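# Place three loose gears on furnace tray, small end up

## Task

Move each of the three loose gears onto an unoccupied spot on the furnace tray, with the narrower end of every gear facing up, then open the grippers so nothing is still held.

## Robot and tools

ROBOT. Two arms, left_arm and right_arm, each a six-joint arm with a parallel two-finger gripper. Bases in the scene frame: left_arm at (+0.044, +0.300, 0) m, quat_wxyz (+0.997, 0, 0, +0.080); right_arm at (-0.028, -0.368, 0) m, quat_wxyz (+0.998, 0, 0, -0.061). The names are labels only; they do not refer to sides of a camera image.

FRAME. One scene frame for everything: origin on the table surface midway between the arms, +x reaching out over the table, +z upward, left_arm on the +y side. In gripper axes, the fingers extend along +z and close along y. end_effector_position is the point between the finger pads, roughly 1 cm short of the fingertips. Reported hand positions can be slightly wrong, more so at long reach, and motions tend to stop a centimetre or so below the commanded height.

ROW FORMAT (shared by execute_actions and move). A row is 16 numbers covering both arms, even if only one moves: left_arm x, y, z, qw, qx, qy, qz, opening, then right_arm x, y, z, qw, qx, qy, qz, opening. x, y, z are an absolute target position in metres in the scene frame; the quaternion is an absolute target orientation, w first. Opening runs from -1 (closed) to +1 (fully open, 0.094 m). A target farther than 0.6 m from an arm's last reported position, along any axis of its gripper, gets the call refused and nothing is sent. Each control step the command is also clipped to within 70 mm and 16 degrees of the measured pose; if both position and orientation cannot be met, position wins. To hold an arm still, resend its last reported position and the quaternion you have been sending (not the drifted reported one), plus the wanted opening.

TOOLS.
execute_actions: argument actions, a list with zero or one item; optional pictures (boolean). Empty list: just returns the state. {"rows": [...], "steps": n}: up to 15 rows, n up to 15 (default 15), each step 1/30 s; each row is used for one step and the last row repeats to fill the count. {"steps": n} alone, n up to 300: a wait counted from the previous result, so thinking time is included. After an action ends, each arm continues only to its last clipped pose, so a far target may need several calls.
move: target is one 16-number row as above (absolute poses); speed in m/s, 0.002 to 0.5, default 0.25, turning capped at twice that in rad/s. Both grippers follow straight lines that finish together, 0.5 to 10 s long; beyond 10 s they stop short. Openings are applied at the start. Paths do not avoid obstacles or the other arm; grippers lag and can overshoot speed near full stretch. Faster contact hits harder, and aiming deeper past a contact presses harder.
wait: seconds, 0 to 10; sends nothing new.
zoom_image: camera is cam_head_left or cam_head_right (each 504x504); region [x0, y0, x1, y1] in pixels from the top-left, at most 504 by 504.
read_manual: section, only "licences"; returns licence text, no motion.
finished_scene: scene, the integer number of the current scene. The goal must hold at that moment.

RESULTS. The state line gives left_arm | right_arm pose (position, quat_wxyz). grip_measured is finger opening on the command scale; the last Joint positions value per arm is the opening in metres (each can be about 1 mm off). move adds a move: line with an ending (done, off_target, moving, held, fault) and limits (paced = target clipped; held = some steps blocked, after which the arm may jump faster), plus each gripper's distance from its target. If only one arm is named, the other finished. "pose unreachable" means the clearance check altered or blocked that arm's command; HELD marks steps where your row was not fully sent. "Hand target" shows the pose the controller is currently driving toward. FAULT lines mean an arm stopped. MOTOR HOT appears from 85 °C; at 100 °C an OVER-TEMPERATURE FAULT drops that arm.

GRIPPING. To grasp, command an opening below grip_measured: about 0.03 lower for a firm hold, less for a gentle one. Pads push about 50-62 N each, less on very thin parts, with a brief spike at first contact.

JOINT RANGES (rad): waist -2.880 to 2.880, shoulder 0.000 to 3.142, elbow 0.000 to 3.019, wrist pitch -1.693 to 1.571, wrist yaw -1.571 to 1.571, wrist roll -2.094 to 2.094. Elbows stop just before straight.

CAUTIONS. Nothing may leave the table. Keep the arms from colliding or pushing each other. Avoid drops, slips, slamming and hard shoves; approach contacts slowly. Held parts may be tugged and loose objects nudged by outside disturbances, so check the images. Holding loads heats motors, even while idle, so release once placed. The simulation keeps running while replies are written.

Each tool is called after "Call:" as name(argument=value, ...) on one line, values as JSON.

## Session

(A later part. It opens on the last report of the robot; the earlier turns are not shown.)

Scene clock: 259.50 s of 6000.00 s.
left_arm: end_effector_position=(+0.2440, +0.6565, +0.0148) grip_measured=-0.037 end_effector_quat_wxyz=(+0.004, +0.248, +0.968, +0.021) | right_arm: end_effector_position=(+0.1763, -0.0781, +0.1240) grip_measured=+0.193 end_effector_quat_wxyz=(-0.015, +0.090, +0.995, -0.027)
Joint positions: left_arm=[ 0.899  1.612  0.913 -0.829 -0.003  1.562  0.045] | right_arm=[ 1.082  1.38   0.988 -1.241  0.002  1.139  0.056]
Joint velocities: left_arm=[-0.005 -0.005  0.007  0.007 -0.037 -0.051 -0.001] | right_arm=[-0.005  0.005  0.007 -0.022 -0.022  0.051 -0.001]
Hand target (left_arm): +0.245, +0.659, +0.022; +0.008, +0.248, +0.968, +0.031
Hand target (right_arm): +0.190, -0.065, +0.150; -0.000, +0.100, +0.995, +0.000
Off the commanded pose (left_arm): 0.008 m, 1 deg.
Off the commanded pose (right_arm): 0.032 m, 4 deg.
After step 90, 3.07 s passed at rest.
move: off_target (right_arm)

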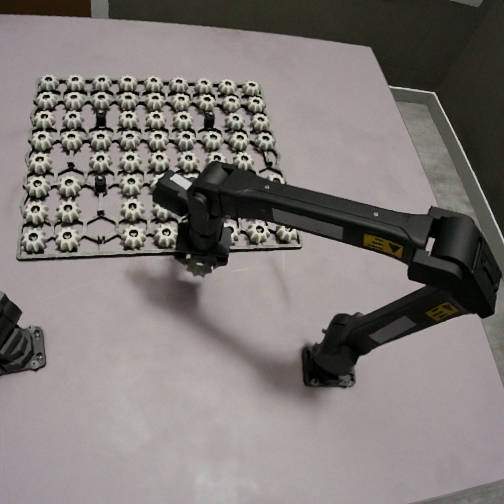

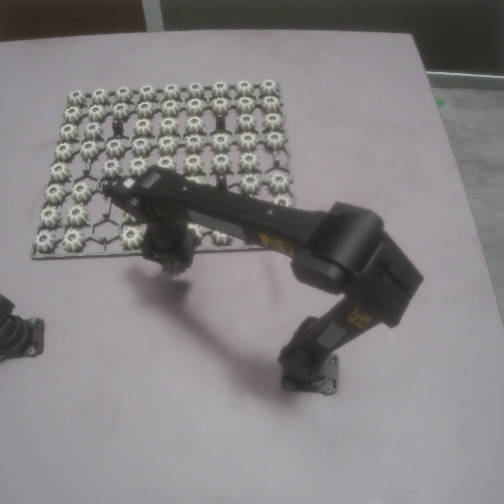

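Call:
move(target=[0.3539, 0.5666, 0.017, 0.0076, 0.4123, 0.9102, 0.0200, -0.04, 0.39, -0.19, 0.175, 0, 0.25, 0.968, 0, 0.155], speed=0.17)

Call:
move(target=[0.4312, 0.4311, 0.017, 0.0113, 0.5784, 0.8148, 0.0182, -0.04, 0.575, -0.314, 0.17, 0, 0.383, 0.924, 0, 0.155], speed=0.17)

Scene clock: 267.10 s of 6000.00 s.
left_arm: end_effector_position=(+0.3506, +0.5656, +0.0128) grip_measured=-0.037 end_effector_quat_wxyz=(+0.006, +0.411, +0.911, +0.017) | right_arm: end_effector_position=(+0.3717, -0.1946, +0.1526) grip_measured=+0.193 end_effector_quat_wxyz=(-0.022, +0.255, +0.967, -0.012)
Joint positions: left_arm=[ 0.553  1.612  0.907 -0.829 -0.003  1.562  0.045] | right_arm=[ 0.53   1.551  1.253 -1.322 -0.008  0.922  0.056]
Joint velocities: left_arm=[ 0.005 -0.005 -0.007  0.002 -0.022  0.007  0.   ] | right_arm=[ 0.005 -0.015  0.012 -0.022  0.007 -0.066  0.   ]
Hand target (left_arm): +0.354, +0.567, +0.017; +0.008, +0.412, +0.911, +0.022
Hand target (right_arm): +0.390, -0.186, +0.174; -0.004, +0.250, +0.968, +0.004
Off the commanded pose (left_arm): 0.005 m, 0 deg.
Off the commanded pose (right_arm): 0.029 m, 3 deg.
After step 90, 2.77 s passed at rest.
move: off_target (right_arm)

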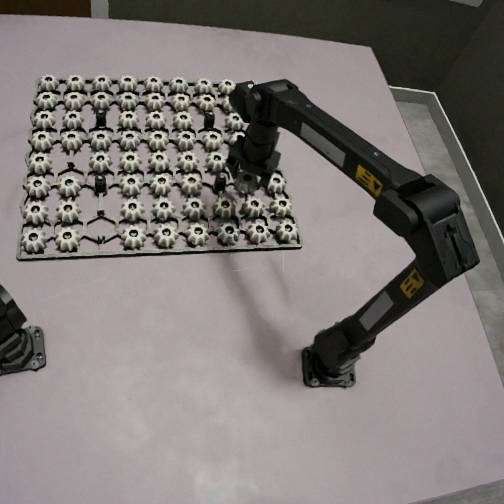

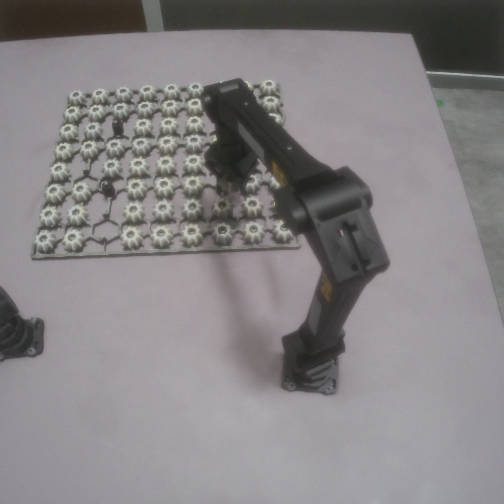

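Scene clock: 268.93 s of 6000.00 s.
left_arm: end_effector_position=(+0.4246, +0.4296, +0.0107) grip_measured=-0.037 end_effector_quat_wxyz=(+0.008, +0.579, +0.815, +0.013) | right_arm: end_effector_position=(+0.5566, -0.3115, +0.1448) grip_measured=+0.193 end_effector_quat_wxyz=(-0.025, +0.383, +0.923, -0.010)
Joint positions: left_arm=[ 0.167  1.612  0.9   -0.829 -0.003  1.562  0.045] | right_arm=[ 0.218  1.947  1.77  -1.447 -0.006  0.881  0.056]
Joint velocities: left_arm=[-0.015 -0.015 -0.002  0.007  0.022  0.022  0.   ] | right_arm=[-0.005 -0.005 -0.002 -0.007 -0.007  0.022 -0.001]
Hand target (left_arm): +0.432, +0.431, +0.017; +0.012, +0.579, +0.815, +0.020
Hand target (right_arm): +0.575, -0.310, +0.169; -0.001, +0.383, +0.924, +0.003
Off the commanded pose (left_arm): 0.009 m, 1 deg.
Off the commanded pose (right_arm): 0.031 m, 3 deg.
move: off_target (right_arm)

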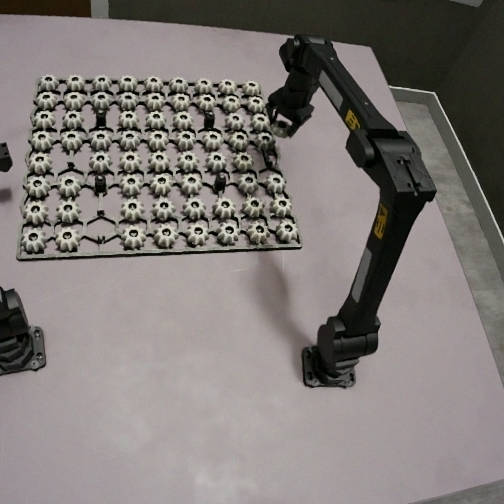

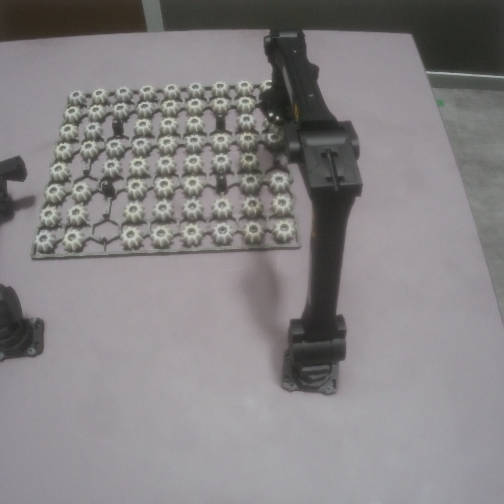

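Call:
zoom_image(camera="cam_head_right", region=[0, 140, 80, 240])

Call:
zoom_image(camera="cam_head_left", region=[220, 110, 320, 200])

Region (0, 140, 80, 240) of cam_head_right's 504x504 image, scaled by 5.040, with more detail than that image has; it fills the left 403 columns of this view, and the rest is white.

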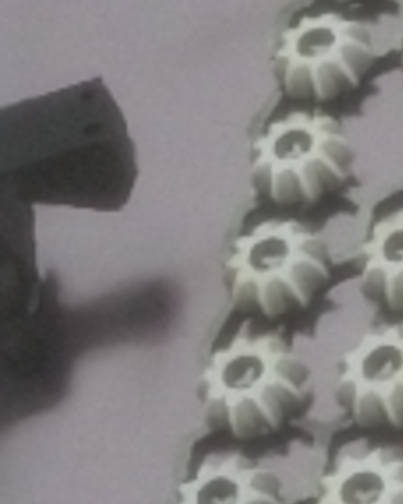

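Region (220, 110, 320, 200) of cam_head_left's 504x504 image, scaled by 5.040, with more detail than that image has; it fills the top 454 rows of this view, and the rest is white.

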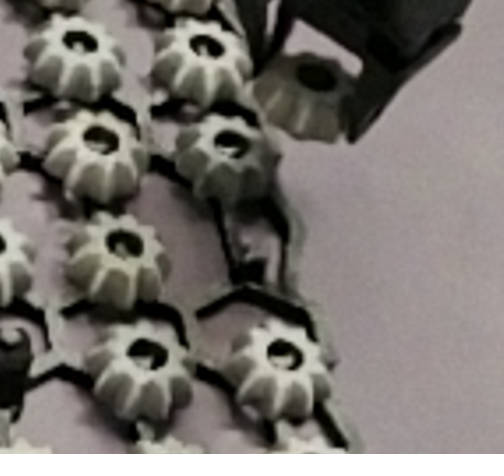

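Call:
move(target=[0.40, 0.45, 0.085, 0, 0.55, 0.835, 0, -0.04, 0.560, -0.314, 0.11, 0, 0.383, 0.924, 0, 0.155], speed=0.15)

Call:
move(target=[0.153, 0.601, 0.07, 0, 0.174, 0.985, 0, -0.04, 0.554, -0.314, 0.065, 0, 0.383, 0.924, 0, 0.155], speed=0.3)

Call:
zoom_image(camera="cam_head_left", region=[220, 110, 320, 200])

Scene clock: 278.20 s of 6000.00 s.
left_arm: end_effector_position=(+0.3812, +0.4396, +0.0643) grip_measured=-0.037 end_effector_quat_wxyz=(-0.016, +0.552, +0.833, -0.021) | right_arm: end_effector_position=(+0.5552, -0.3120, +0.1050) grip_measured=+0.193 end_effector_quat_wxyz=(-0.011, +0.383, +0.924, -0.003)
Joint positions: left_arm=[ 0.231  1.478  0.914 -1.059 -0.003  1.562  0.045] | right_arm=[ 0.218  1.947  1.664 -1.309 -0.004  0.881  0.056]
Joint velocities: left_arm=[-0.005  0.005  0.002 -0.027  0.007  0.037 -0.001] | right_arm=[-0.005 -0.005  0.007 -0.002 -0.007  0.007 -0.001]
Hand target (left_arm): +0.400, +0.450, +0.085; -0.000, +0.550, +0.835, -0.000
Hand target (right_arm): +0.560, -0.314, +0.110; -0.000, +0.383, +0.924, +0.000
Off the commanded pose (left_arm): 0.030 m, 3 deg.
Off the commanded pose (right_arm): 0.007 m, 1 deg.
After step 90, 5.33 s passed at rest.
move: off_target (left_arm)

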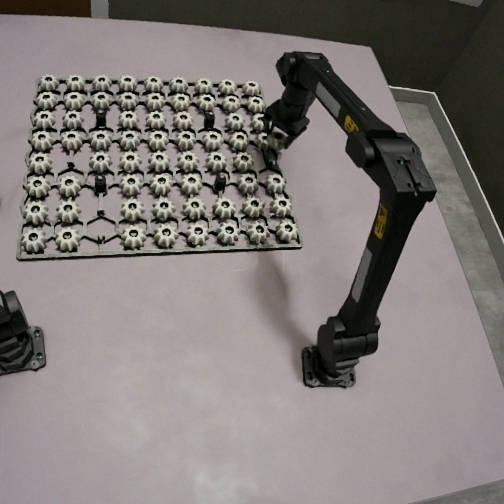

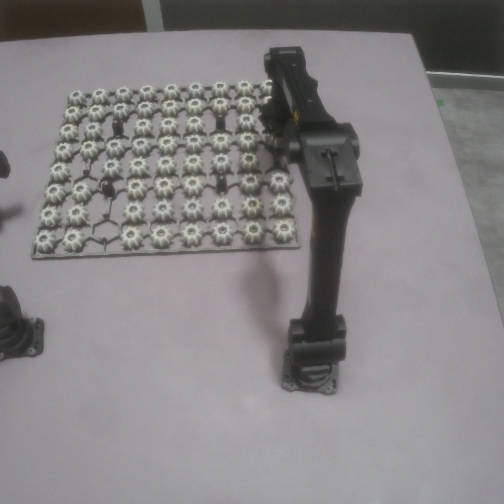

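Scene clock: 279.97 s of 6000.00 s.
left_arm: end_effector_position=(+0.1484, +0.5940, +0.0682) grip_measured=-0.037 end_effector_quat_wxyz=(-0.005, +0.165, +0.986, -0.013) | right_arm: end_effector_position=(+0.5501, -0.3126, +0.0682) grip_measured=+0.193 end_effector_quat_wxyz=(-0.004, +0.383, +0.924, -0.000)
Joint positions: left_arm=[ 1.068  1.319  0.768 -1.047 -0.005  1.561  0.045] | right_arm=[ 0.218  1.958  1.578 -1.199 -0.003  0.881  0.056]
Joint velocities: left_arm=[-0.005 -0.015  0.002  0.012  0.022 -0.037  0.   ] | right_arm=[-0.005 -0.005  0.002  0.012  0.007 -0.022 -0.   ]
Hand target (left_arm): +0.152, +0.602, +0.071; -0.002, +0.174, +0.985, -0.004
Hand target (right_arm): +0.554, -0.314, +0.065; -0.000, +0.383, +0.924, +0.000
Off the commanded pose (left_arm): 0.009 m, 2 deg.
Off the commanded pose (right_arm): 0.005 m, 0 deg.
move: done

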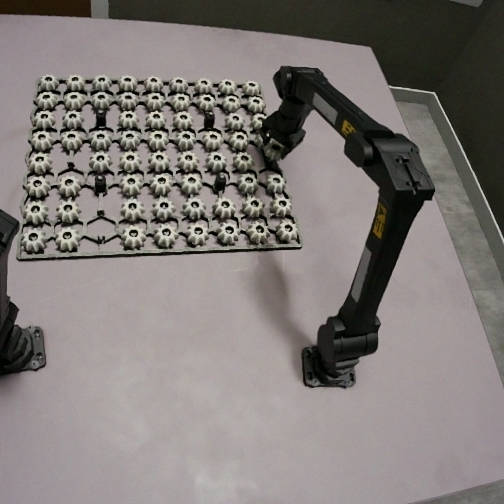

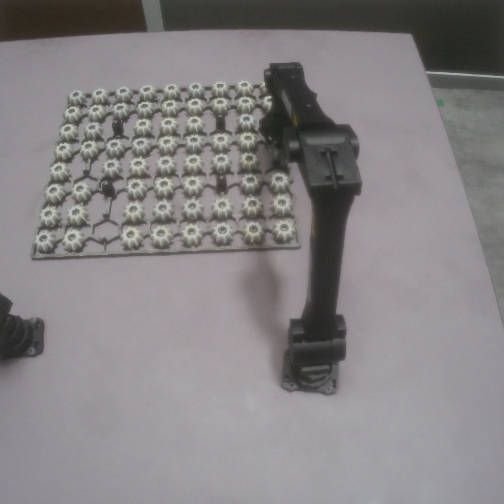

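Region (220, 110, 320, 200) of cam_head_left's 504x504 image, scaled by 5.040, with more detail than that image has; it fills the top 454 rows of this view, and the rest is white.

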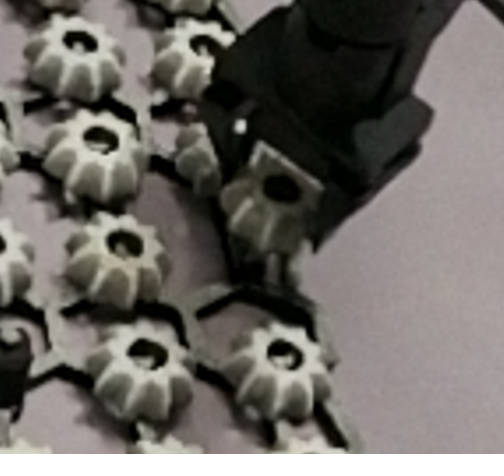

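Call:
move(target=[0.153, 0.601, 0.006, 0, 0.174, 0.985, 0, -0.04, 0.5515, -0.3055, 0.044, 0, 0.383, 0.924, 0, 0.155], speed=0.06)

Call:
zoom_image(camera="cam_head_left", region=[220, 110, 320, 200])

Scene clock: 289.80 s of 6000.00 s.
left_arm: end_effector_position=(+0.1523, +0.6039, +0.0130) grip_measured=-0.037 end_effector_quat_wxyz=(-0.001, +0.166, +0.986, +0.005) | right_arm: end_effector_position=(+0.5486, -0.3119, +0.0481) grip_measured=+0.193 end_effector_quat_wxyz=(-0.004, +0.385, +0.923, -0.000)
Joint positions: left_arm=[ 1.068  1.431  0.697 -0.826 -0.003  1.562  0.045] | right_arm=[ 0.219  1.974  1.548 -1.151 -0.003  0.886  0.056]
Joint velocities: left_arm=[-0.005 -0.005  0.002  0.002 -0.037  0.007  0.001] | right_arm=[-0.005 -0.024 -0.017  0.007 -0.007  0.022  0.   ]
Hand target (left_arm): +0.153, +0.600, +0.006; +0.000, +0.174, +0.985, -0.000
Hand target (right_arm): +0.551, -0.305, +0.044; +0.000, +0.383, +0.924, -0.000
Off the commanded pose (left_arm): 0.008 m, 1 deg.
Off the commanded pose (right_arm): 0.008 m, 0 deg.
After step 90, 5.43 s passed at rest.
move: done

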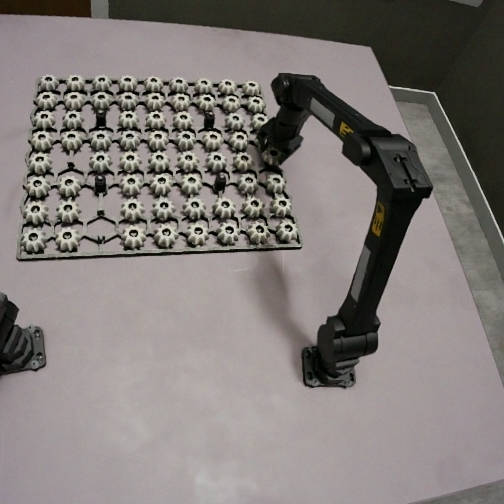

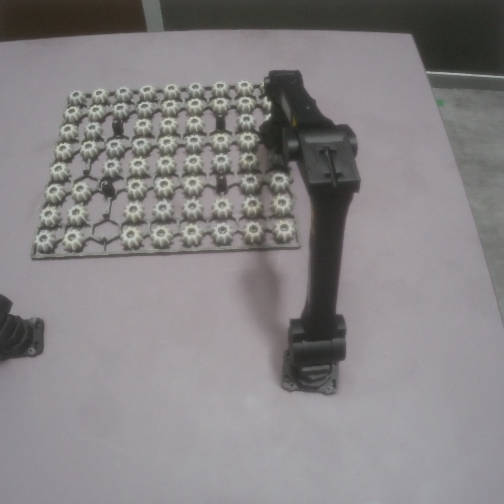

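Region (220, 110, 320, 200) of cam_head_left's 504x504 image, scaled by 5.040, with more detail than that image has; it fills the top 454 rows of this view, and the rest is white.

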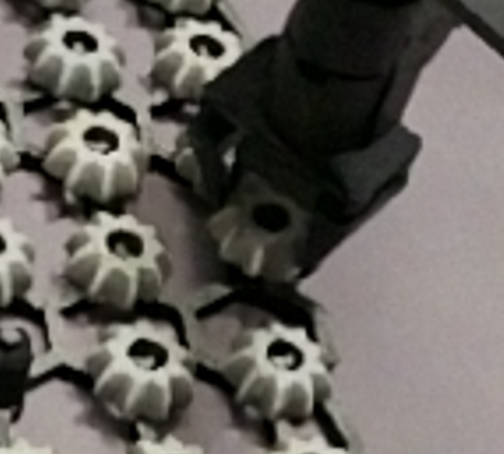

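Call:
execute_actions(actions=[{"rows": [[0.153, 0.601, 0.008, 0, 0.174, 0.985, 0, -0.04, 0.5515, -0.3050, 0.043, -0.0005, 0.383, 0.924, -0.0003, 0.155],[0.153, 0.601, 0.008, 0, 0.174, 0.985, 0, -0.04, 0.5514, -0.3046, 0.042, -0.001, 0.383, 0.924, -0.0005, 0.155],[0.153, 0.601, 0.008, 0, 0.174, 0.985, 0, -0.04, 0.5514, -0.3042, 0.041, -0.0015, 0.383, 0.924, -0.0008, 0.155]], "steps": 12}], pictures=false)

Scene clock: 298.30 s of 6000.00 s.
left_arm: end_effector_position=(+0.1523, +0.6039, +0.0130) grip_measured=-0.037 end_effector_quat_wxyz=(-0.001, +0.166, +0.986, +0.005) | right_arm: end_effector_position=(+0.5488, -0.3106, +0.0470) grip_measured=+0.193 end_effector_quat_wxyz=(-0.004, +0.385, +0.923, -0.000)
Joint positions: left_arm=[ 1.068  1.431  0.697 -0.826 -0.003  1.562  0.045] | right_arm=[ 0.222  1.976  1.548 -1.149 -0.003  0.888  0.056]
Joint velocities: left_arm=[-0.015 -0.005  0.002 -0.007 -0.066  0.007 -0.001] | right_arm=[ 0.005 -0.005 -0.007  0.017 -0.037  0.007 -0.   ]
Hand target (left_arm): +0.153, +0.601, +0.008; -0.000, +0.174, +0.985, +0.000
Hand target (right_arm): +0.551, -0.304, +0.041; -0.001, +0.383, +0.924, -0.001
Off the commanded pose (left_arm): 0.006 m, 1 deg.
Off the commanded pose (right_arm): 0.009 m, 0 deg.
Steps of this call (steps 1 to 90: nothing new was sent; then 5.10 s passed at rest; steps 91 to 102: all 12 steps of this action). Readings (end_effector_position):
91: left_arm (+0.1523, +0.6039, +0.0130) | right_arm (+0.5486, -0.3119, +0.0481)
92: left_arm (+0.1523, +0.6039, +0.0130) | right_arm (+0.5486, -0.3119, +0.0481)
94: left_arm (+0.1523, +0.6039, +0.0130) | right_arm (+0.5488, -0.3117, +0.0476)
98: left_arm (+0.1523, +0.6039, +0.0130) | right_arm (+0.5489, -0.3110, +0.0472)
102: the state above

Call:
execute_actions(actions=[{"rows": [[0.153, 0.601, 0.008, 0, 0.174, 0.985, 0, -0.04, 0.5514, -0.3055, 0.0395, -0.0022, 0.383, 0.924, -0.0012, 0.155],[0.153, 0.601, 0.008, 0, 0.174, 0.985, 0, -0.04, 0.5514, -0.3055, 0.038, -0.003, 0.383, 0.924, -0.0016, 0.155],[0.153, 0.601, 0.008, 0, 0.174, 0.985, 0, -0.04, 0.5514, -0.3055, 0.0365, -0.0037, 0.383, 0.924, -0.002, 0.155],[0.153, 0.601, 0.008, 0, 0.174, 0.985, 0, -0.04, 0.5514, -0.3055, 0.035, -0.0045, 0.383, 0.924, -0.0024, 0.155],[0.153, 0.601, 0.008, 0, 0.174, 0.985, 0, -0.04, 0.5514, -0.3055, 0.0335, -0.0052, 0.383, 0.924, -0.0028, 0.155],[0.153, 0.601, 0.008, 0, 0.174, 0.985, 0, -0.04, 0.5514, -0.3055, 0.032, -0.006, 0.383, 0.924, -0.0032, 0.155],[0.153, 0.601, 0.008, 0, 0.174, 0.985, 0, -0.04, 0.5514, -0.3055, 0.0305, -0.0067, 0.383, 0.924, -0.0036, 0.155],[0.153, 0.601, 0.008, 0, 0.174, 0.985, 0, -0.04, 0.5514, -0.3055, 0.029, -0.0075, 0.383, 0.924, -0.004, 0.155]], "steps": 15}])

Call:
zoom_image(camera="cam_head_left", region=[220, 110, 320, 200])

Scene clock: 304.53 s of 6000.00 s.
left_arm: end_effector_position=(+0.1523, +0.6039, +0.0130) grip_measured=-0.037 end_effector_quat_wxyz=(-0.001, +0.166, +0.986, +0.005) | right_arm: end_effector_position=(+0.5477, -0.3096, +0.0327) grip_measured=+0.193 end_effector_quat_wxyz=(-0.012, +0.384, +0.923, -0.005)
Joint positions: left_arm=[ 1.068  1.431  0.697 -0.826 -0.003  1.562  0.045] | right_arm=[ 0.224  2.002  1.548 -1.143 -0.003  0.888  0.056]
Joint velocities: left_arm=[-0.024 -0.015  0.002  0.002 -0.022  0.037  0.001] | right_arm=[-0.005  0.024 -0.007  0.007 -0.022  0.037  0.001]
Hand target (left_arm): +0.153, +0.601, +0.008; -0.000, +0.174, +0.985, +0.000
Hand target (right_arm): +0.551, -0.306, +0.029; -0.007, +0.383, +0.924, -0.004
Off the commanded pose (left_arm): 0.006 m, 1 deg.
Off the commanded pose (right_arm): 0.007 m, 1 deg.
Steps of this call (steps 1 to 90: nothing new was sent; then 2.73 s passed at rest; steps 91 to 105: all 15 steps of this action). Readings (end_effector_position):
91: left_arm (+0.1523, +0.6039, +0.0130) | right_arm (+0.5487, -0.3106, +0.0464)
92: left_arm (+0.1523, +0.6039, +0.0130) | right_arm (+0.5487, -0.3106, +0.0461)
94: left_arm (+0.1523, +0.6039, +0.0130) | right_arm (+0.5488, -0.3106, +0.0455)
98: left_arm (+0.1523, +0.6039, +0.0130) | right_arm (+0.5485, -0.3097, +0.0421)
105: the state above

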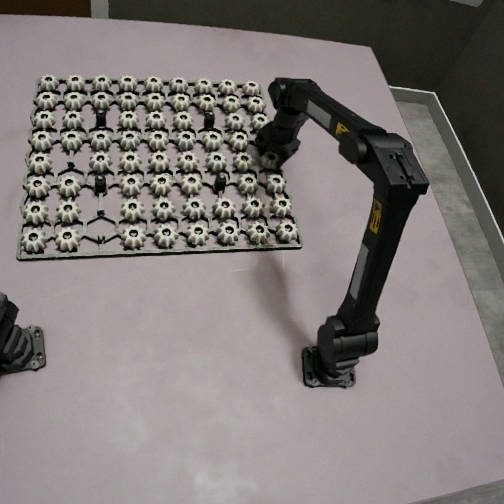

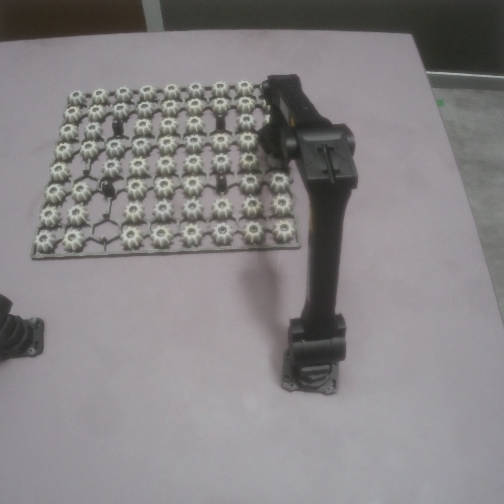

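Region (220, 110, 320, 200) of cam_head_left's 504x504 image, scaled by 5.040, with more detail than that image has; it fills the top 454 rows of this view, and the rest is white.

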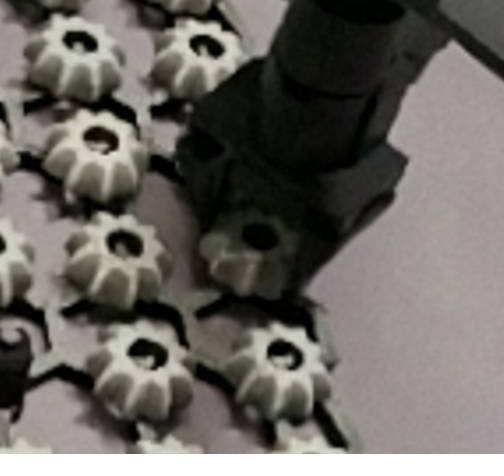

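Call:
execute_actions(actions=[{"rows": [[0.153, 0.601, 0.010, 0, 0.174, 0.985, 0, -0.04, 0.5514, -0.3055, 0.0275, -0.0082, 0.383, 0.924, -0.0044, 0.155],[0.153, 0.601, 0.010, 0, 0.174, 0.985, 0, -0.04, 0.5514, -0.3055, 0.026, -0.009, 0.383, 0.924, -0.0048, 0.155],[0.153, 0.601, 0.010, 0, 0.174, 0.985, 0, -0.04, 0.5514, -0.3055, 0.0245, -0.0097, 0.383, 0.924, -0.0052, 0.155],[0.153, 0.601, 0.010, 0, 0.174, 0.985, 0, -0.04, 0.5514, -0.3055, 0.023, -0.0105, 0.383, 0.924, -0.0056, 0.155],[0.153, 0.601, 0.010, 0, 0.174, 0.985, 0, -0.04, 0.5514, -0.3055, 0.0215, -0.0112, 0.383, 0.924, -0.006, 0.155],[0.153, 0.601, 0.010, 0, 0.174, 0.985, 0, -0.04, 0.5514, -0.3055, 0.020, -0.012, 0.383, 0.924, -0.0064, 0.155]], "steps": 15}], pictures=false)

Call:
execute_actions(actions=[{"rows": [[0.153, 0.601, 0.010, 0, 0.174, 0.985, 0, -0.04, 0.5514, -0.3055, 0.023, -0.0105, 0.383, 0.924, -0.0056, 0.2],[0.153, 0.601, 0.010, 0, 0.174, 0.985, 0, -0.04, 0.5514, -0.3055, 0.023, -0.0105, 0.383, 0.924, -0.0056, 0.25],[0.153, 0.601, 0.010, 0, 0.174, 0.985, 0, -0.04, 0.5514, -0.3055, 0.023, -0.0105, 0.383, 0.924, -0.0056, 0.32],[0.153, 0.601, 0.010, 0, 0.174, 0.985, 0, -0.04, 0.5514, -0.3055, 0.023, -0.0105, 0.383, 0.924, -0.0056, 0.40]], "steps": 8}], pictures=false)

Call:
move(target=[0.2719, 0.5359, 0.016, 0.002, 0.371, 0.928, 0.005, -0.04, 0.548, -0.3096, 0.085, 0.016, 0.383, 0.923, 0.009, 0.40], speed=0.12)

Call:
move(target=[0.3481, 0.4229, 0.016, 0.003, 0.556, 0.831, 0.004, -0.04, 0.47, -0.40, 0.17, 0, 0.383, 0.924, 0, 0.40], speed=0.12)

Scene clock: 314.00 s of 6000.00 s.
left_arm: end_effector_position=(+0.1523, +0.6039, +0.0130) grip_measured=-0.037 end_effector_quat_wxyz=(-0.001, +0.166, +0.986, +0.005) | right_arm: end_effector_position=(+0.5476, -0.3091, +0.0291) grip_measured=+0.193 end_effector_quat_wxyz=(-0.014, +0.383, +0.924, -0.006)
Joint positions: left_arm=[ 1.068  1.431  0.697 -0.826 -0.003  1.562  0.045] | right_arm=[ 0.224  2.008  1.548 -1.141 -0.003  0.888  0.056]
Joint velocities: left_arm=[-0.005  0.005  0.012 -0.017  0.037  0.037  0.   ] | right_arm=[-0.024 -0.024 -0.017  0.002  0.007 -0.022 -0.001]
Hand target (left_arm): +0.153, +0.601, +0.010; -0.000, +0.174, +0.985, +0.000
Hand target (right_arm): +0.551, -0.305, +0.020; -0.012, +0.383, +0.924, -0.006
Off the commanded pose (left_arm): 0.004 m, 1 deg.
Off the commanded pose (right_arm): 0.010 m, 0 deg.
Steps of this call (steps 1 to 90: nothing new was sent; then 5.97 s passed at rest; steps 91 to 105: all 15 steps of this action). Readings (end_effector_position):
91: left_arm (+0.1523, +0.6039, +0.0130) | right_arm (+0.5477, -0.3096, +0.0321)
92: left_arm (+0.1523, +0.6039, +0.0130) | right_arm (+0.5476, -0.3096, +0.0319)
94: left_arm (+0.1523, +0.6039, +0.0130) | right_arm (+0.5477, -0.3096, +0.0315)
98: left_arm (+0.1523, +0.6039, +0.0130) | right_arm (+0.5477, -0.3091, +0.0293)
105: the state above

Scene clock: 314.27 s of 6000.00 s.
left_arm: end_effector_position=(+0.1523, +0.6039, +0.0130) grip_measured=-0.037 end_effector_quat_wxyz=(-0.001, +0.166, +0.986, +0.005) | right_arm: end_effector_position=(+0.5486, -0.3090, +0.0291) grip_measured=+0.398 end_effector_quat_wxyz=(-0.013, +0.383, +0.924, -0.005)
Joint positions: left_arm=[ 1.068  1.431  0.697 -0.826 -0.003  1.562  0.045] | right_arm=[ 0.224  2.008  1.548 -1.137 -0.003  0.888  0.066]
Joint velocities: left_arm=[ 0.005 -0.005 -0.007  0.002 -0.007  0.022  0.   ] | right_arm=[ 0.005 -0.015 -0.002  0.007  0.022 -0.037  0.   ]
Hand target (left_arm): +0.153, +0.601, +0.010; -0.000, +0.174, +0.985, +0.000
Hand target (right_arm): +0.551, -0.305, +0.023; -0.010, +0.383, +0.924, -0.006
Off the commanded pose (left_arm): 0.004 m, 1 deg.
Off the commanded pose (right_arm): 0.008 m, 0 deg.
Steps of this call (steps 1 to 8: all 8 steps of this action). Readings (end_effector_position):
1: left_arm (+0.1523, +0.6039, +0.0130) | right_arm (+0.5476, -0.3091, +0.0291)
2: left_arm (+0.1523, +0.6039, +0.0130) | right_arm (+0.5476, -0.3091, +0.0291)
4: left_arm (+0.1523, +0.6039, +0.0130) | right_arm (+0.5480, -0.3090, +0.0291)
8: the state above

Scene clock: 316.60 s of 6000.00 s.
left_arm: end_effector_position=(+0.2667, +0.5335, +0.0130) grip_measured=-0.037 end_effector_quat_wxyz=(+0.001, +0.368, +0.930, +0.005) | right_arm: end_effector_position=(+0.5479, -0.3091, +0.0691) grip_measured=+0.399 end_effector_quat_wxyz=(+0.007, +0.383, +0.924, +0.006)
Joint positions: left_arm=[ 0.648  1.431  0.697 -0.826 -0.003  1.562  0.045] | right_arm=[ 0.224  1.937  1.548 -1.163 -0.003  0.888  0.066]
Joint velocities: left_arm=[ 0.005 -0.015 -0.007 -0.017 -0.007 -0.051  0.   ] | right_arm=[-0.005 -0.005 -0.002  0.002 -0.037 -0.066 -0.   ]
Hand target (left_arm): +0.272, +0.536, +0.016; +0.002, +0.371, +0.929, +0.007
Hand target (right_arm): +0.548, -0.310, +0.085; +0.016, +0.383, +0.924, +0.009
Off the commanded pose (left_arm): 0.006 m, 0 deg.
Off the commanded pose (right_arm): 0.016 m, 1 deg.
move: off_target (right_arm)

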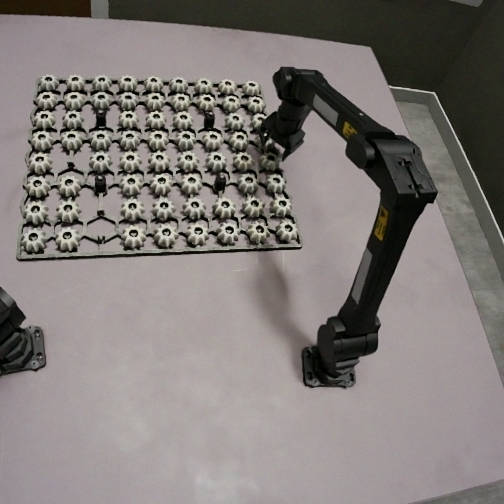

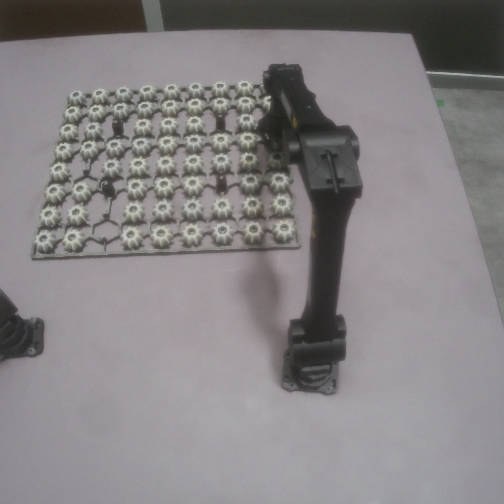

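Scene clock: 318.77 s of 6000.00 s.
left_arm: end_effector_position=(+0.3424, +0.4229, +0.0130) grip_measured=-0.037 end_effector_quat_wxyz=(+0.002, +0.553, +0.833, +0.005) | right_arm: end_effector_position=(+0.4790, -0.3979, +0.1652) grip_measured=+0.399 end_effector_quat_wxyz=(+0.001, +0.384, +0.923, +0.002)
Joint positions: left_arm=[ 0.23   1.431  0.697 -0.826 -0.003  1.562  0.045] | right_arm=[ 0.063  1.693  1.463 -1.339 -0.003  0.729  0.066]
Joint velocities: left_arm=[ 0.005 -0.005  0.002 -0.012  0.022 -0.037  0.   ] | right_arm=[-0.005 -0.005 -0.017 -0.007 -0.051  0.022  0.001]
Hand target (left_arm): +0.348, +0.423, +0.016; +0.004, +0.556, +0.831, +0.006
Hand target (right_arm): +0.472, -0.401, +0.171; -0.001, +0.383, +0.924, +0.001
Off the commanded pose (left_arm): 0.006 m, 0 deg.
Off the commanded pose (right_arm): 0.010 m, 0 deg.
move: done

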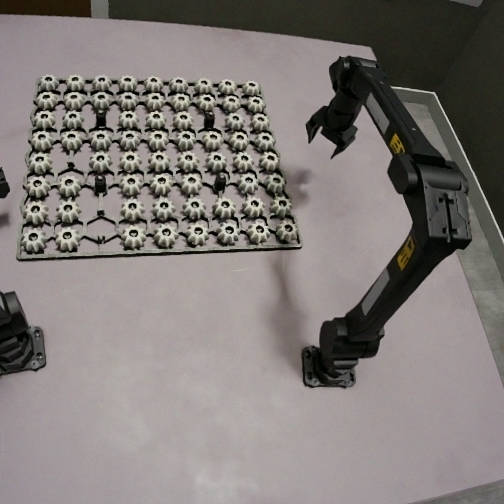

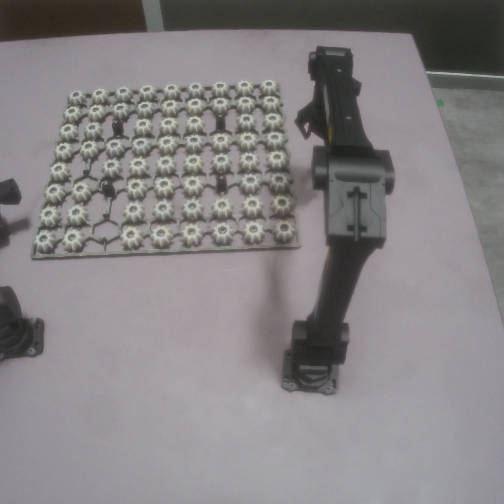

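Call:
zoom_image(camera="cam_head_left", region=[220, 110, 320, 200])

Call:
zoom_image(camera="cam_head_right", region=[0, 160, 80, 280])

Region (220, 110, 320, 200) of cam_head_left's 504x504 image, scaled by 5.040, with more detail than that image has; it fills the top 454 rows of this view, and the rest is white.

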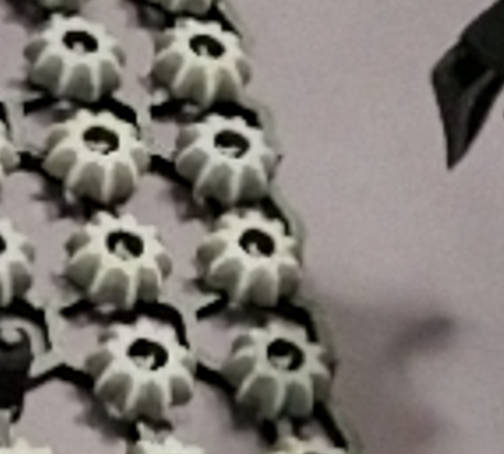

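Region (0, 160, 80, 280) of cam_head_right's 504x504 image, scaled by 4.200, with more detail than that image has.

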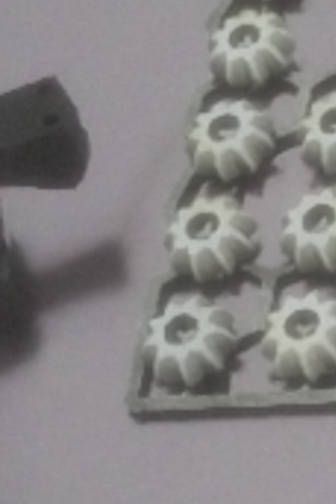

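Call:
execute_actions(actions=[])

Scene clock: 330.03 s of 6000.00 s.
left_arm: end_effector_position=(+0.3424, +0.4229, +0.0130) grip_measured=-0.037 end_effector_quat_wxyz=(+0.002, +0.553, +0.833, +0.005) | right_arm: end_effector_position=(+0.4790, -0.3979, +0.1652) grip_measured=+0.399 end_effector_quat_wxyz=(+0.001, +0.383, +0.924, +0.002)
Joint positions: left_arm=[ 0.23   1.431  0.697 -0.826 -0.003  1.562  0.045] | right_arm=[ 0.063  1.693  1.463 -1.339 -0.003  0.728  0.066]
Joint velocities: left_arm=[ 0.015 -0.005 -0.012  0.007 -0.066  0.022 -0.001] | right_arm=[-0.005 -0.015  0.007 -0.002 -0.007 -0.066 -0.   ]
Hand target (left_arm): +0.348, +0.423, +0.016; +0.004, +0.556, +0.831, +0.006
Hand target (right_arm): +0.472, -0.401, +0.171; -0.001, +0.383, +0.924, +0.001
Off the commanded pose (left_arm): 0.006 m, 0 deg.
Off the commanded pose (right_arm): 0.010 m, 0 deg.
Steps of this call (steps 1 to 90: nothing new was sent; then 8.27 s passed at rest). Readings (end_effector_position):
1: left_arm (+0.3424, +0.4229, +0.0130) | right_arm (+0.4790, -0.3979, +0.1652)
2: left_arm (+0.3424, +0.4229, +0.0130) | right_arm (+0.4790, -0.3979, +0.1652)
4: left_arm (+0.3424, +0.4229, +0.0130) | right_arm (+0.4790, -0.3979, +0.1652)
8: left_arm (+0.3424, +0.4229, +0.0130) | right_arm (+0.4790, -0.3979, +0.1652)
90: the state above

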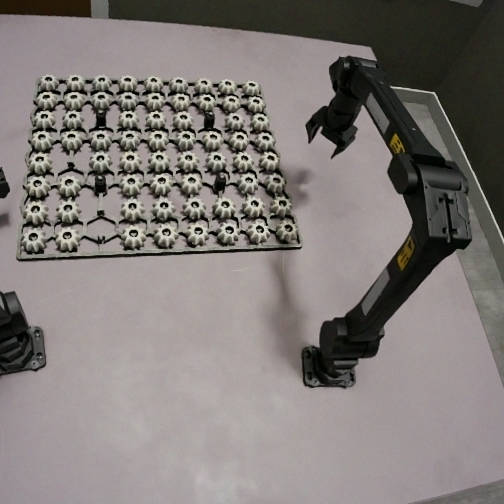

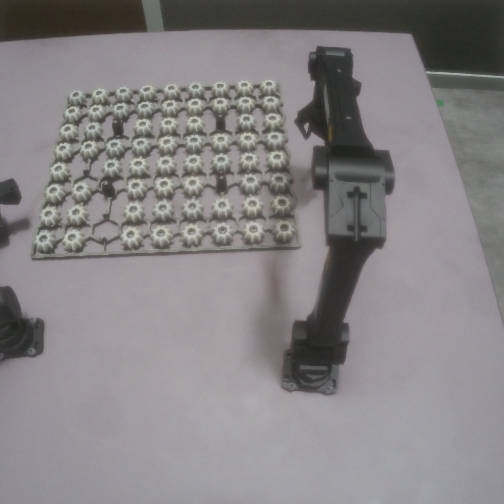

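Call:
zoom_image(camera="cam_head_left", region=[0, 60, 320, 270])

Call:
zoom_image(camera="cam_head_right", region=[0, 60, 320, 270])

Region (0, 60, 320, 270) of cam_head_left's 504x504 image, scaled by 1.575, with more detail than that image has; it fills the top 331 rows of this view, and the rest is white.

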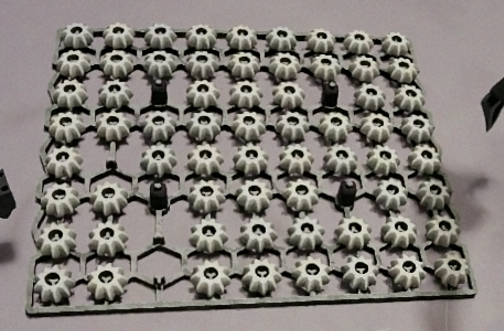

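Region (0, 60, 320, 270) of cam_head_right's 504x504 image, scaled by 1.575, with more detail than that image has; it fills the top 331 rows of this view, and the rest is white.

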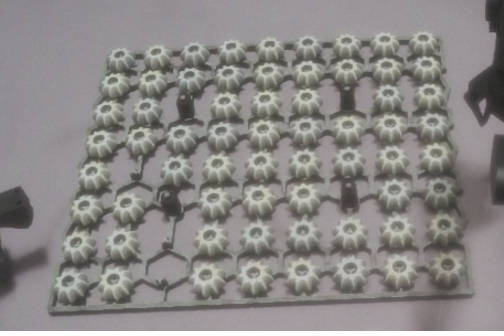

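Call:
move(target=[0.35,0.45,0.095,0,0.53,0.848,0,-0.04,0.4790,-0.3979,0.1652,0.001,0.384,0.923,0.002,0.40], speed=0.25)

Call:
move(target=[0.362,0.679,0.075,0,0.342,0.940,0,-0.04,0.4790,-0.3979,0.1652,0.001,0.384,0.923,0.002,0.40], speed=0.3)

Call:
move(target=[0.362,0.679,0.008,0,0.342,0.940,0,-0.04,0.4790,-0.3979,0.1652,0.001,0.384,0.923,0.002,0.40], speed=0.06)

Scene clock: 340.93 s of 6000.00 s.
left_arm: end_effector_position=(+0.3385, +0.4419, +0.0805) grip_measured=-0.037 end_effector_quat_wxyz=(-0.010, +0.528, +0.849, -0.012) | right_arm: end_effector_position=(+0.4790, -0.3979, +0.1652) grip_measured=+0.399 end_effector_quat_wxyz=(+0.001, +0.383, +0.924, +0.002)
Joint positions: left_arm=[ 0.288  1.342  0.825 -1.086 -0.003  1.562  0.045] | right_arm=[ 0.063  1.693  1.463 -1.339 -0.003  0.728  0.066]
Joint velocities: left_arm=[ 0.005 -0.015  0.017 -0.017  0.022 -0.007  0.001] | right_arm=[ 0.015 -0.015  0.002 -0.007  0.007 -0.066 -0.001]
Hand target (left_arm): +0.351, +0.450, +0.095; -0.000, +0.530, +0.848, +0.000
Hand target (right_arm): +0.479, -0.398, +0.165; +0.001, +0.384, +0.923, +0.002
Off the commanded pose (left_arm): 0.020 m, 2 deg.
Off the commanded pose (right_arm): 0.000 m, 0 deg.
After step 90, 7.07 s passed at rest.
move: off_target (left_arm)

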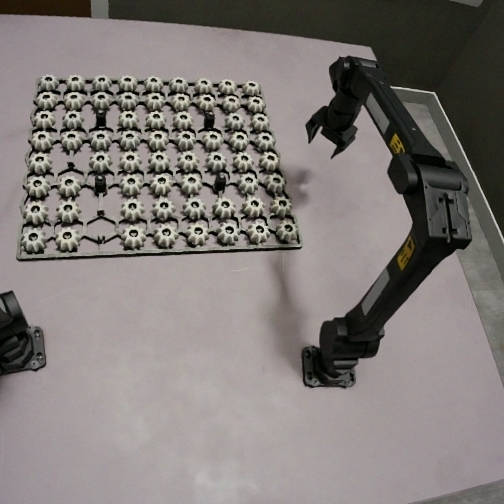

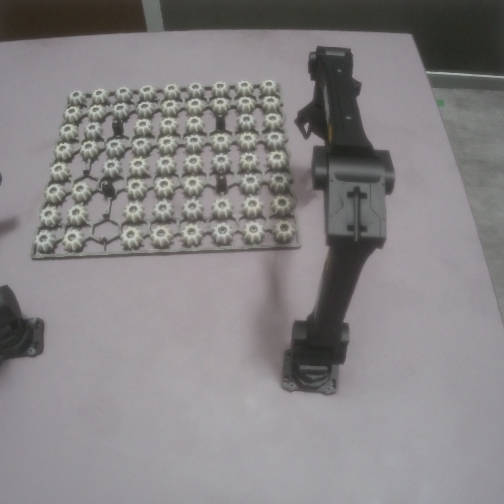

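Scene clock: 342.23 s of 6000.00 s.
left_arm: end_effector_position=(+0.3481, +0.6652, +0.0609) grip_measured=-0.037 end_effector_quat_wxyz=(-0.007, +0.348, +0.937, -0.015) | right_arm: end_effector_position=(+0.4790, -0.3979, +0.1652) grip_measured=+0.399 end_effector_quat_wxyz=(+0.001, +0.383, +0.924, +0.002)
Joint positions: left_arm=[ 0.716  1.733  1.222 -1.094 -0.003  1.587  0.045] | right_arm=[ 0.063  1.693  1.463 -1.339 -0.003  0.728  0.066]
Joint velocities: left_arm=[-0.005  0.005 -0.012  0.002  0.022 -0.022  0.   ] | right_arm=[-0.005 -0.005 -0.007 -0.002 -0.007 -0.007 -0.   ]
Hand target (left_arm): +0.361, +0.678, +0.073; -0.001, +0.342, +0.940, -0.002
Hand target (right_arm): +0.479, -0.398, +0.165; +0.001, +0.384, +0.923, +0.002
Off the commanded pose (left_arm): 0.024 m, 2 deg.
Off the commanded pose (right_arm): 0.000 m, 0 deg.
move: off_target (left_arm)

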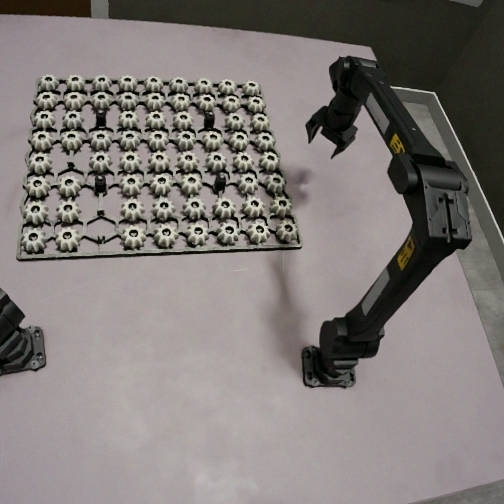

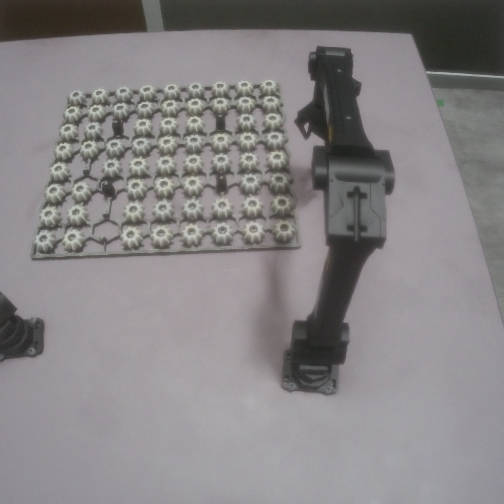

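Scene clock: 343.50 s of 6000.00 s.
left_arm: end_effector_position=(+0.3623, +0.6824, +0.0197) grip_measured=-0.037 end_effector_quat_wxyz=(+0.001, +0.347, +0.938, +0.007) | right_arm: end_effector_position=(+0.4790, -0.3979, +0.1652) grip_measured=+0.399 end_effector_quat_wxyz=(+0.001, +0.383, +0.924, +0.002)
Joint positions: left_arm=[ 0.716  1.813  1.212 -0.954 -0.003  1.586  0.045] | right_arm=[ 0.063  1.693  1.463 -1.339 -0.003  0.728  0.066]
Joint velocities: left_arm=[-0.005  0.034  0.002  0.007  0.022 -0.066  0.   ] | right_arm=[-0.005  0.005 -0.002 -0.002 -0.007 -0.007  0.   ]
Hand target (left_arm): +0.361, +0.678, +0.008; +0.000, +0.342, +0.940, -0.000
Hand target (right_arm): +0.479, -0.398, +0.165; +0.001, +0.384, +0.923, +0.002
Off the commanded pose (left_arm): 0.012 m, 1 deg.
Off the commanded pose (right_arm): 0.000 m, 0 deg.
move: off_target (left_arm)

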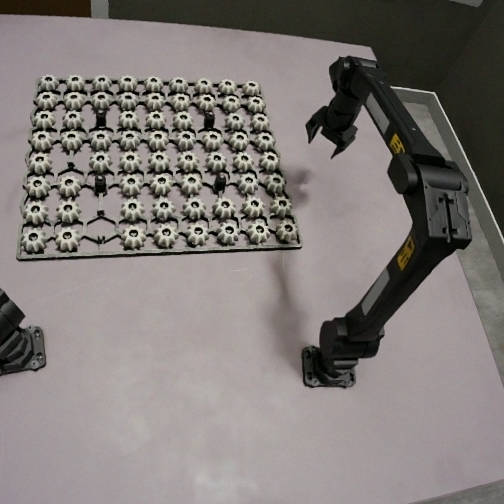

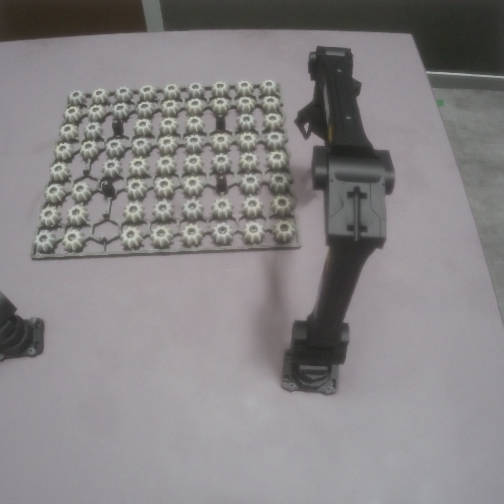

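Call:
move(target=[0.468,0.565,0.016,0,0.485,0.875,0,-0.04,0.4790,-0.3979,0.1652,0.001,0.384,0.923,0.002,0.40], speed=0.12)

Call:
move(target=[0.527,0.432,0.016,0,0.609,0.793,0,-0.04,0.4790,-0.3979,0.1652,0.001,0.384,0.923,0.002,0.40], speed=0.12)

Scene clock: 348.23 s of 6000.00 s.
left_arm: end_effector_position=(+0.4638, +0.5669, +0.0197) grip_measured=-0.037 end_effector_quat_wxyz=(+0.001, +0.489, +0.872, +0.008) | right_arm: end_effector_position=(+0.4790, -0.3979, +0.1652) grip_measured=+0.399 end_effector_quat_wxyz=(+0.001, +0.383, +0.924, +0.002)
Joint positions: left_arm=[ 0.405  1.813  1.212 -0.955 -0.005  1.586  0.045] | right_arm=[ 0.063  1.693  1.463 -1.339 -0.003  0.728  0.066]
Joint velocities: left_arm=[-0.005 -0.024  0.002  0.007  0.022 -0.007  0.   ] | right_arm=[ 0.005 -0.015 -0.002  0.002  0.007  0.037  0.   ]
Hand target (left_arm): +0.468, +0.565, +0.016; +0.000, +0.485, +0.875, +0.002
Hand target (right_arm): +0.479, -0.398, +0.165; +0.001, +0.384, +0.923, +0.002
Off the commanded pose (left_arm): 0.006 m, 1 deg.
Off the commanded pose (right_arm): 0.000 m, 0 deg.
After step 90, 0.10 s passed at rest.
move: done

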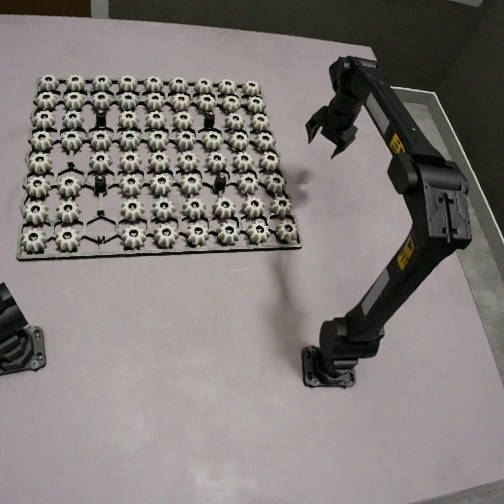

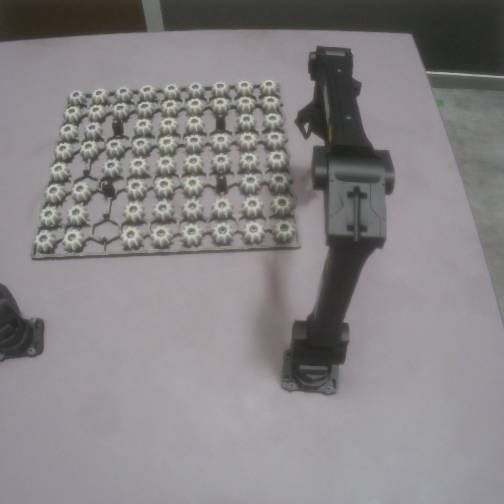

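Scene clock: 349.87 s of 6000.00 s.
left_arm: end_effector_position=(+0.5226, +0.4356, +0.0197) grip_measured=-0.037 end_effector_quat_wxyz=(+0.001, +0.610, +0.792, +0.008) | right_arm: end_effector_position=(+0.4790, -0.3979, +0.1652) grip_measured=+0.399 end_effector_quat_wxyz=(+0.001, +0.383, +0.924, +0.002)
Joint positions: left_arm=[ 0.114  1.813  1.212 -0.955 -0.007  1.586  0.045] | right_arm=[ 0.063  1.693  1.463 -1.339 -0.003  0.728  0.066]
Joint velocities: left_arm=[-0.005 -0.015  0.007 -0.007 -0.037  0.022  0.   ] | right_arm=[-0.005 -0.015 -0.012 -0.002 -0.007 -0.051 -0.   ]
Hand target (left_arm): +0.527, +0.432, +0.016; +0.001, +0.609, +0.793, +0.002
Hand target (right_arm): +0.479, -0.398, +0.165; +0.001, +0.384, +0.923, +0.002
Off the commanded pose (left_arm): 0.007 m, 1 deg.
Off the commanded pose (right_arm): 0.000 m, 0 deg.
move: done

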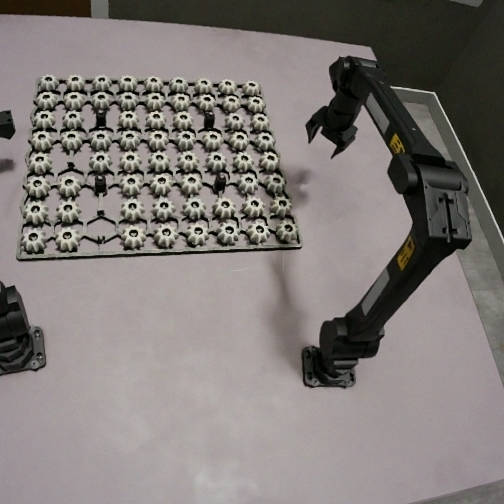

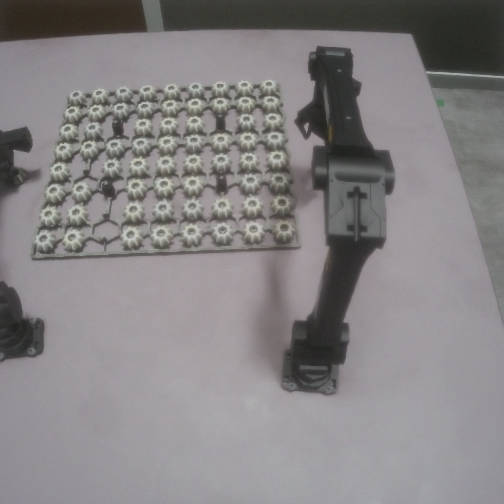

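Found something — the gear appears between the fingers.

Call:
zoom_image(camera="cam_head_right", region=[0, 120, 80, 210])

Region (0, 120, 80, 210) of cam_head_right's 504x504 image, scaled by 5.600, with more detail than that image has.

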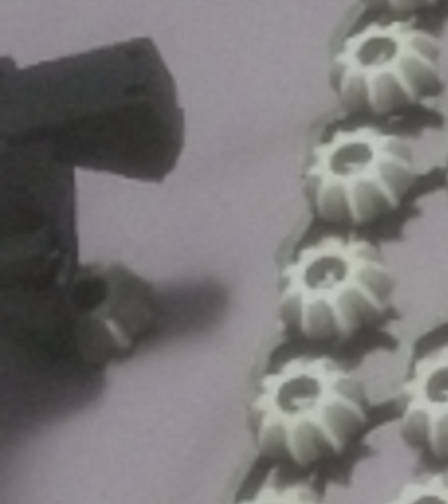

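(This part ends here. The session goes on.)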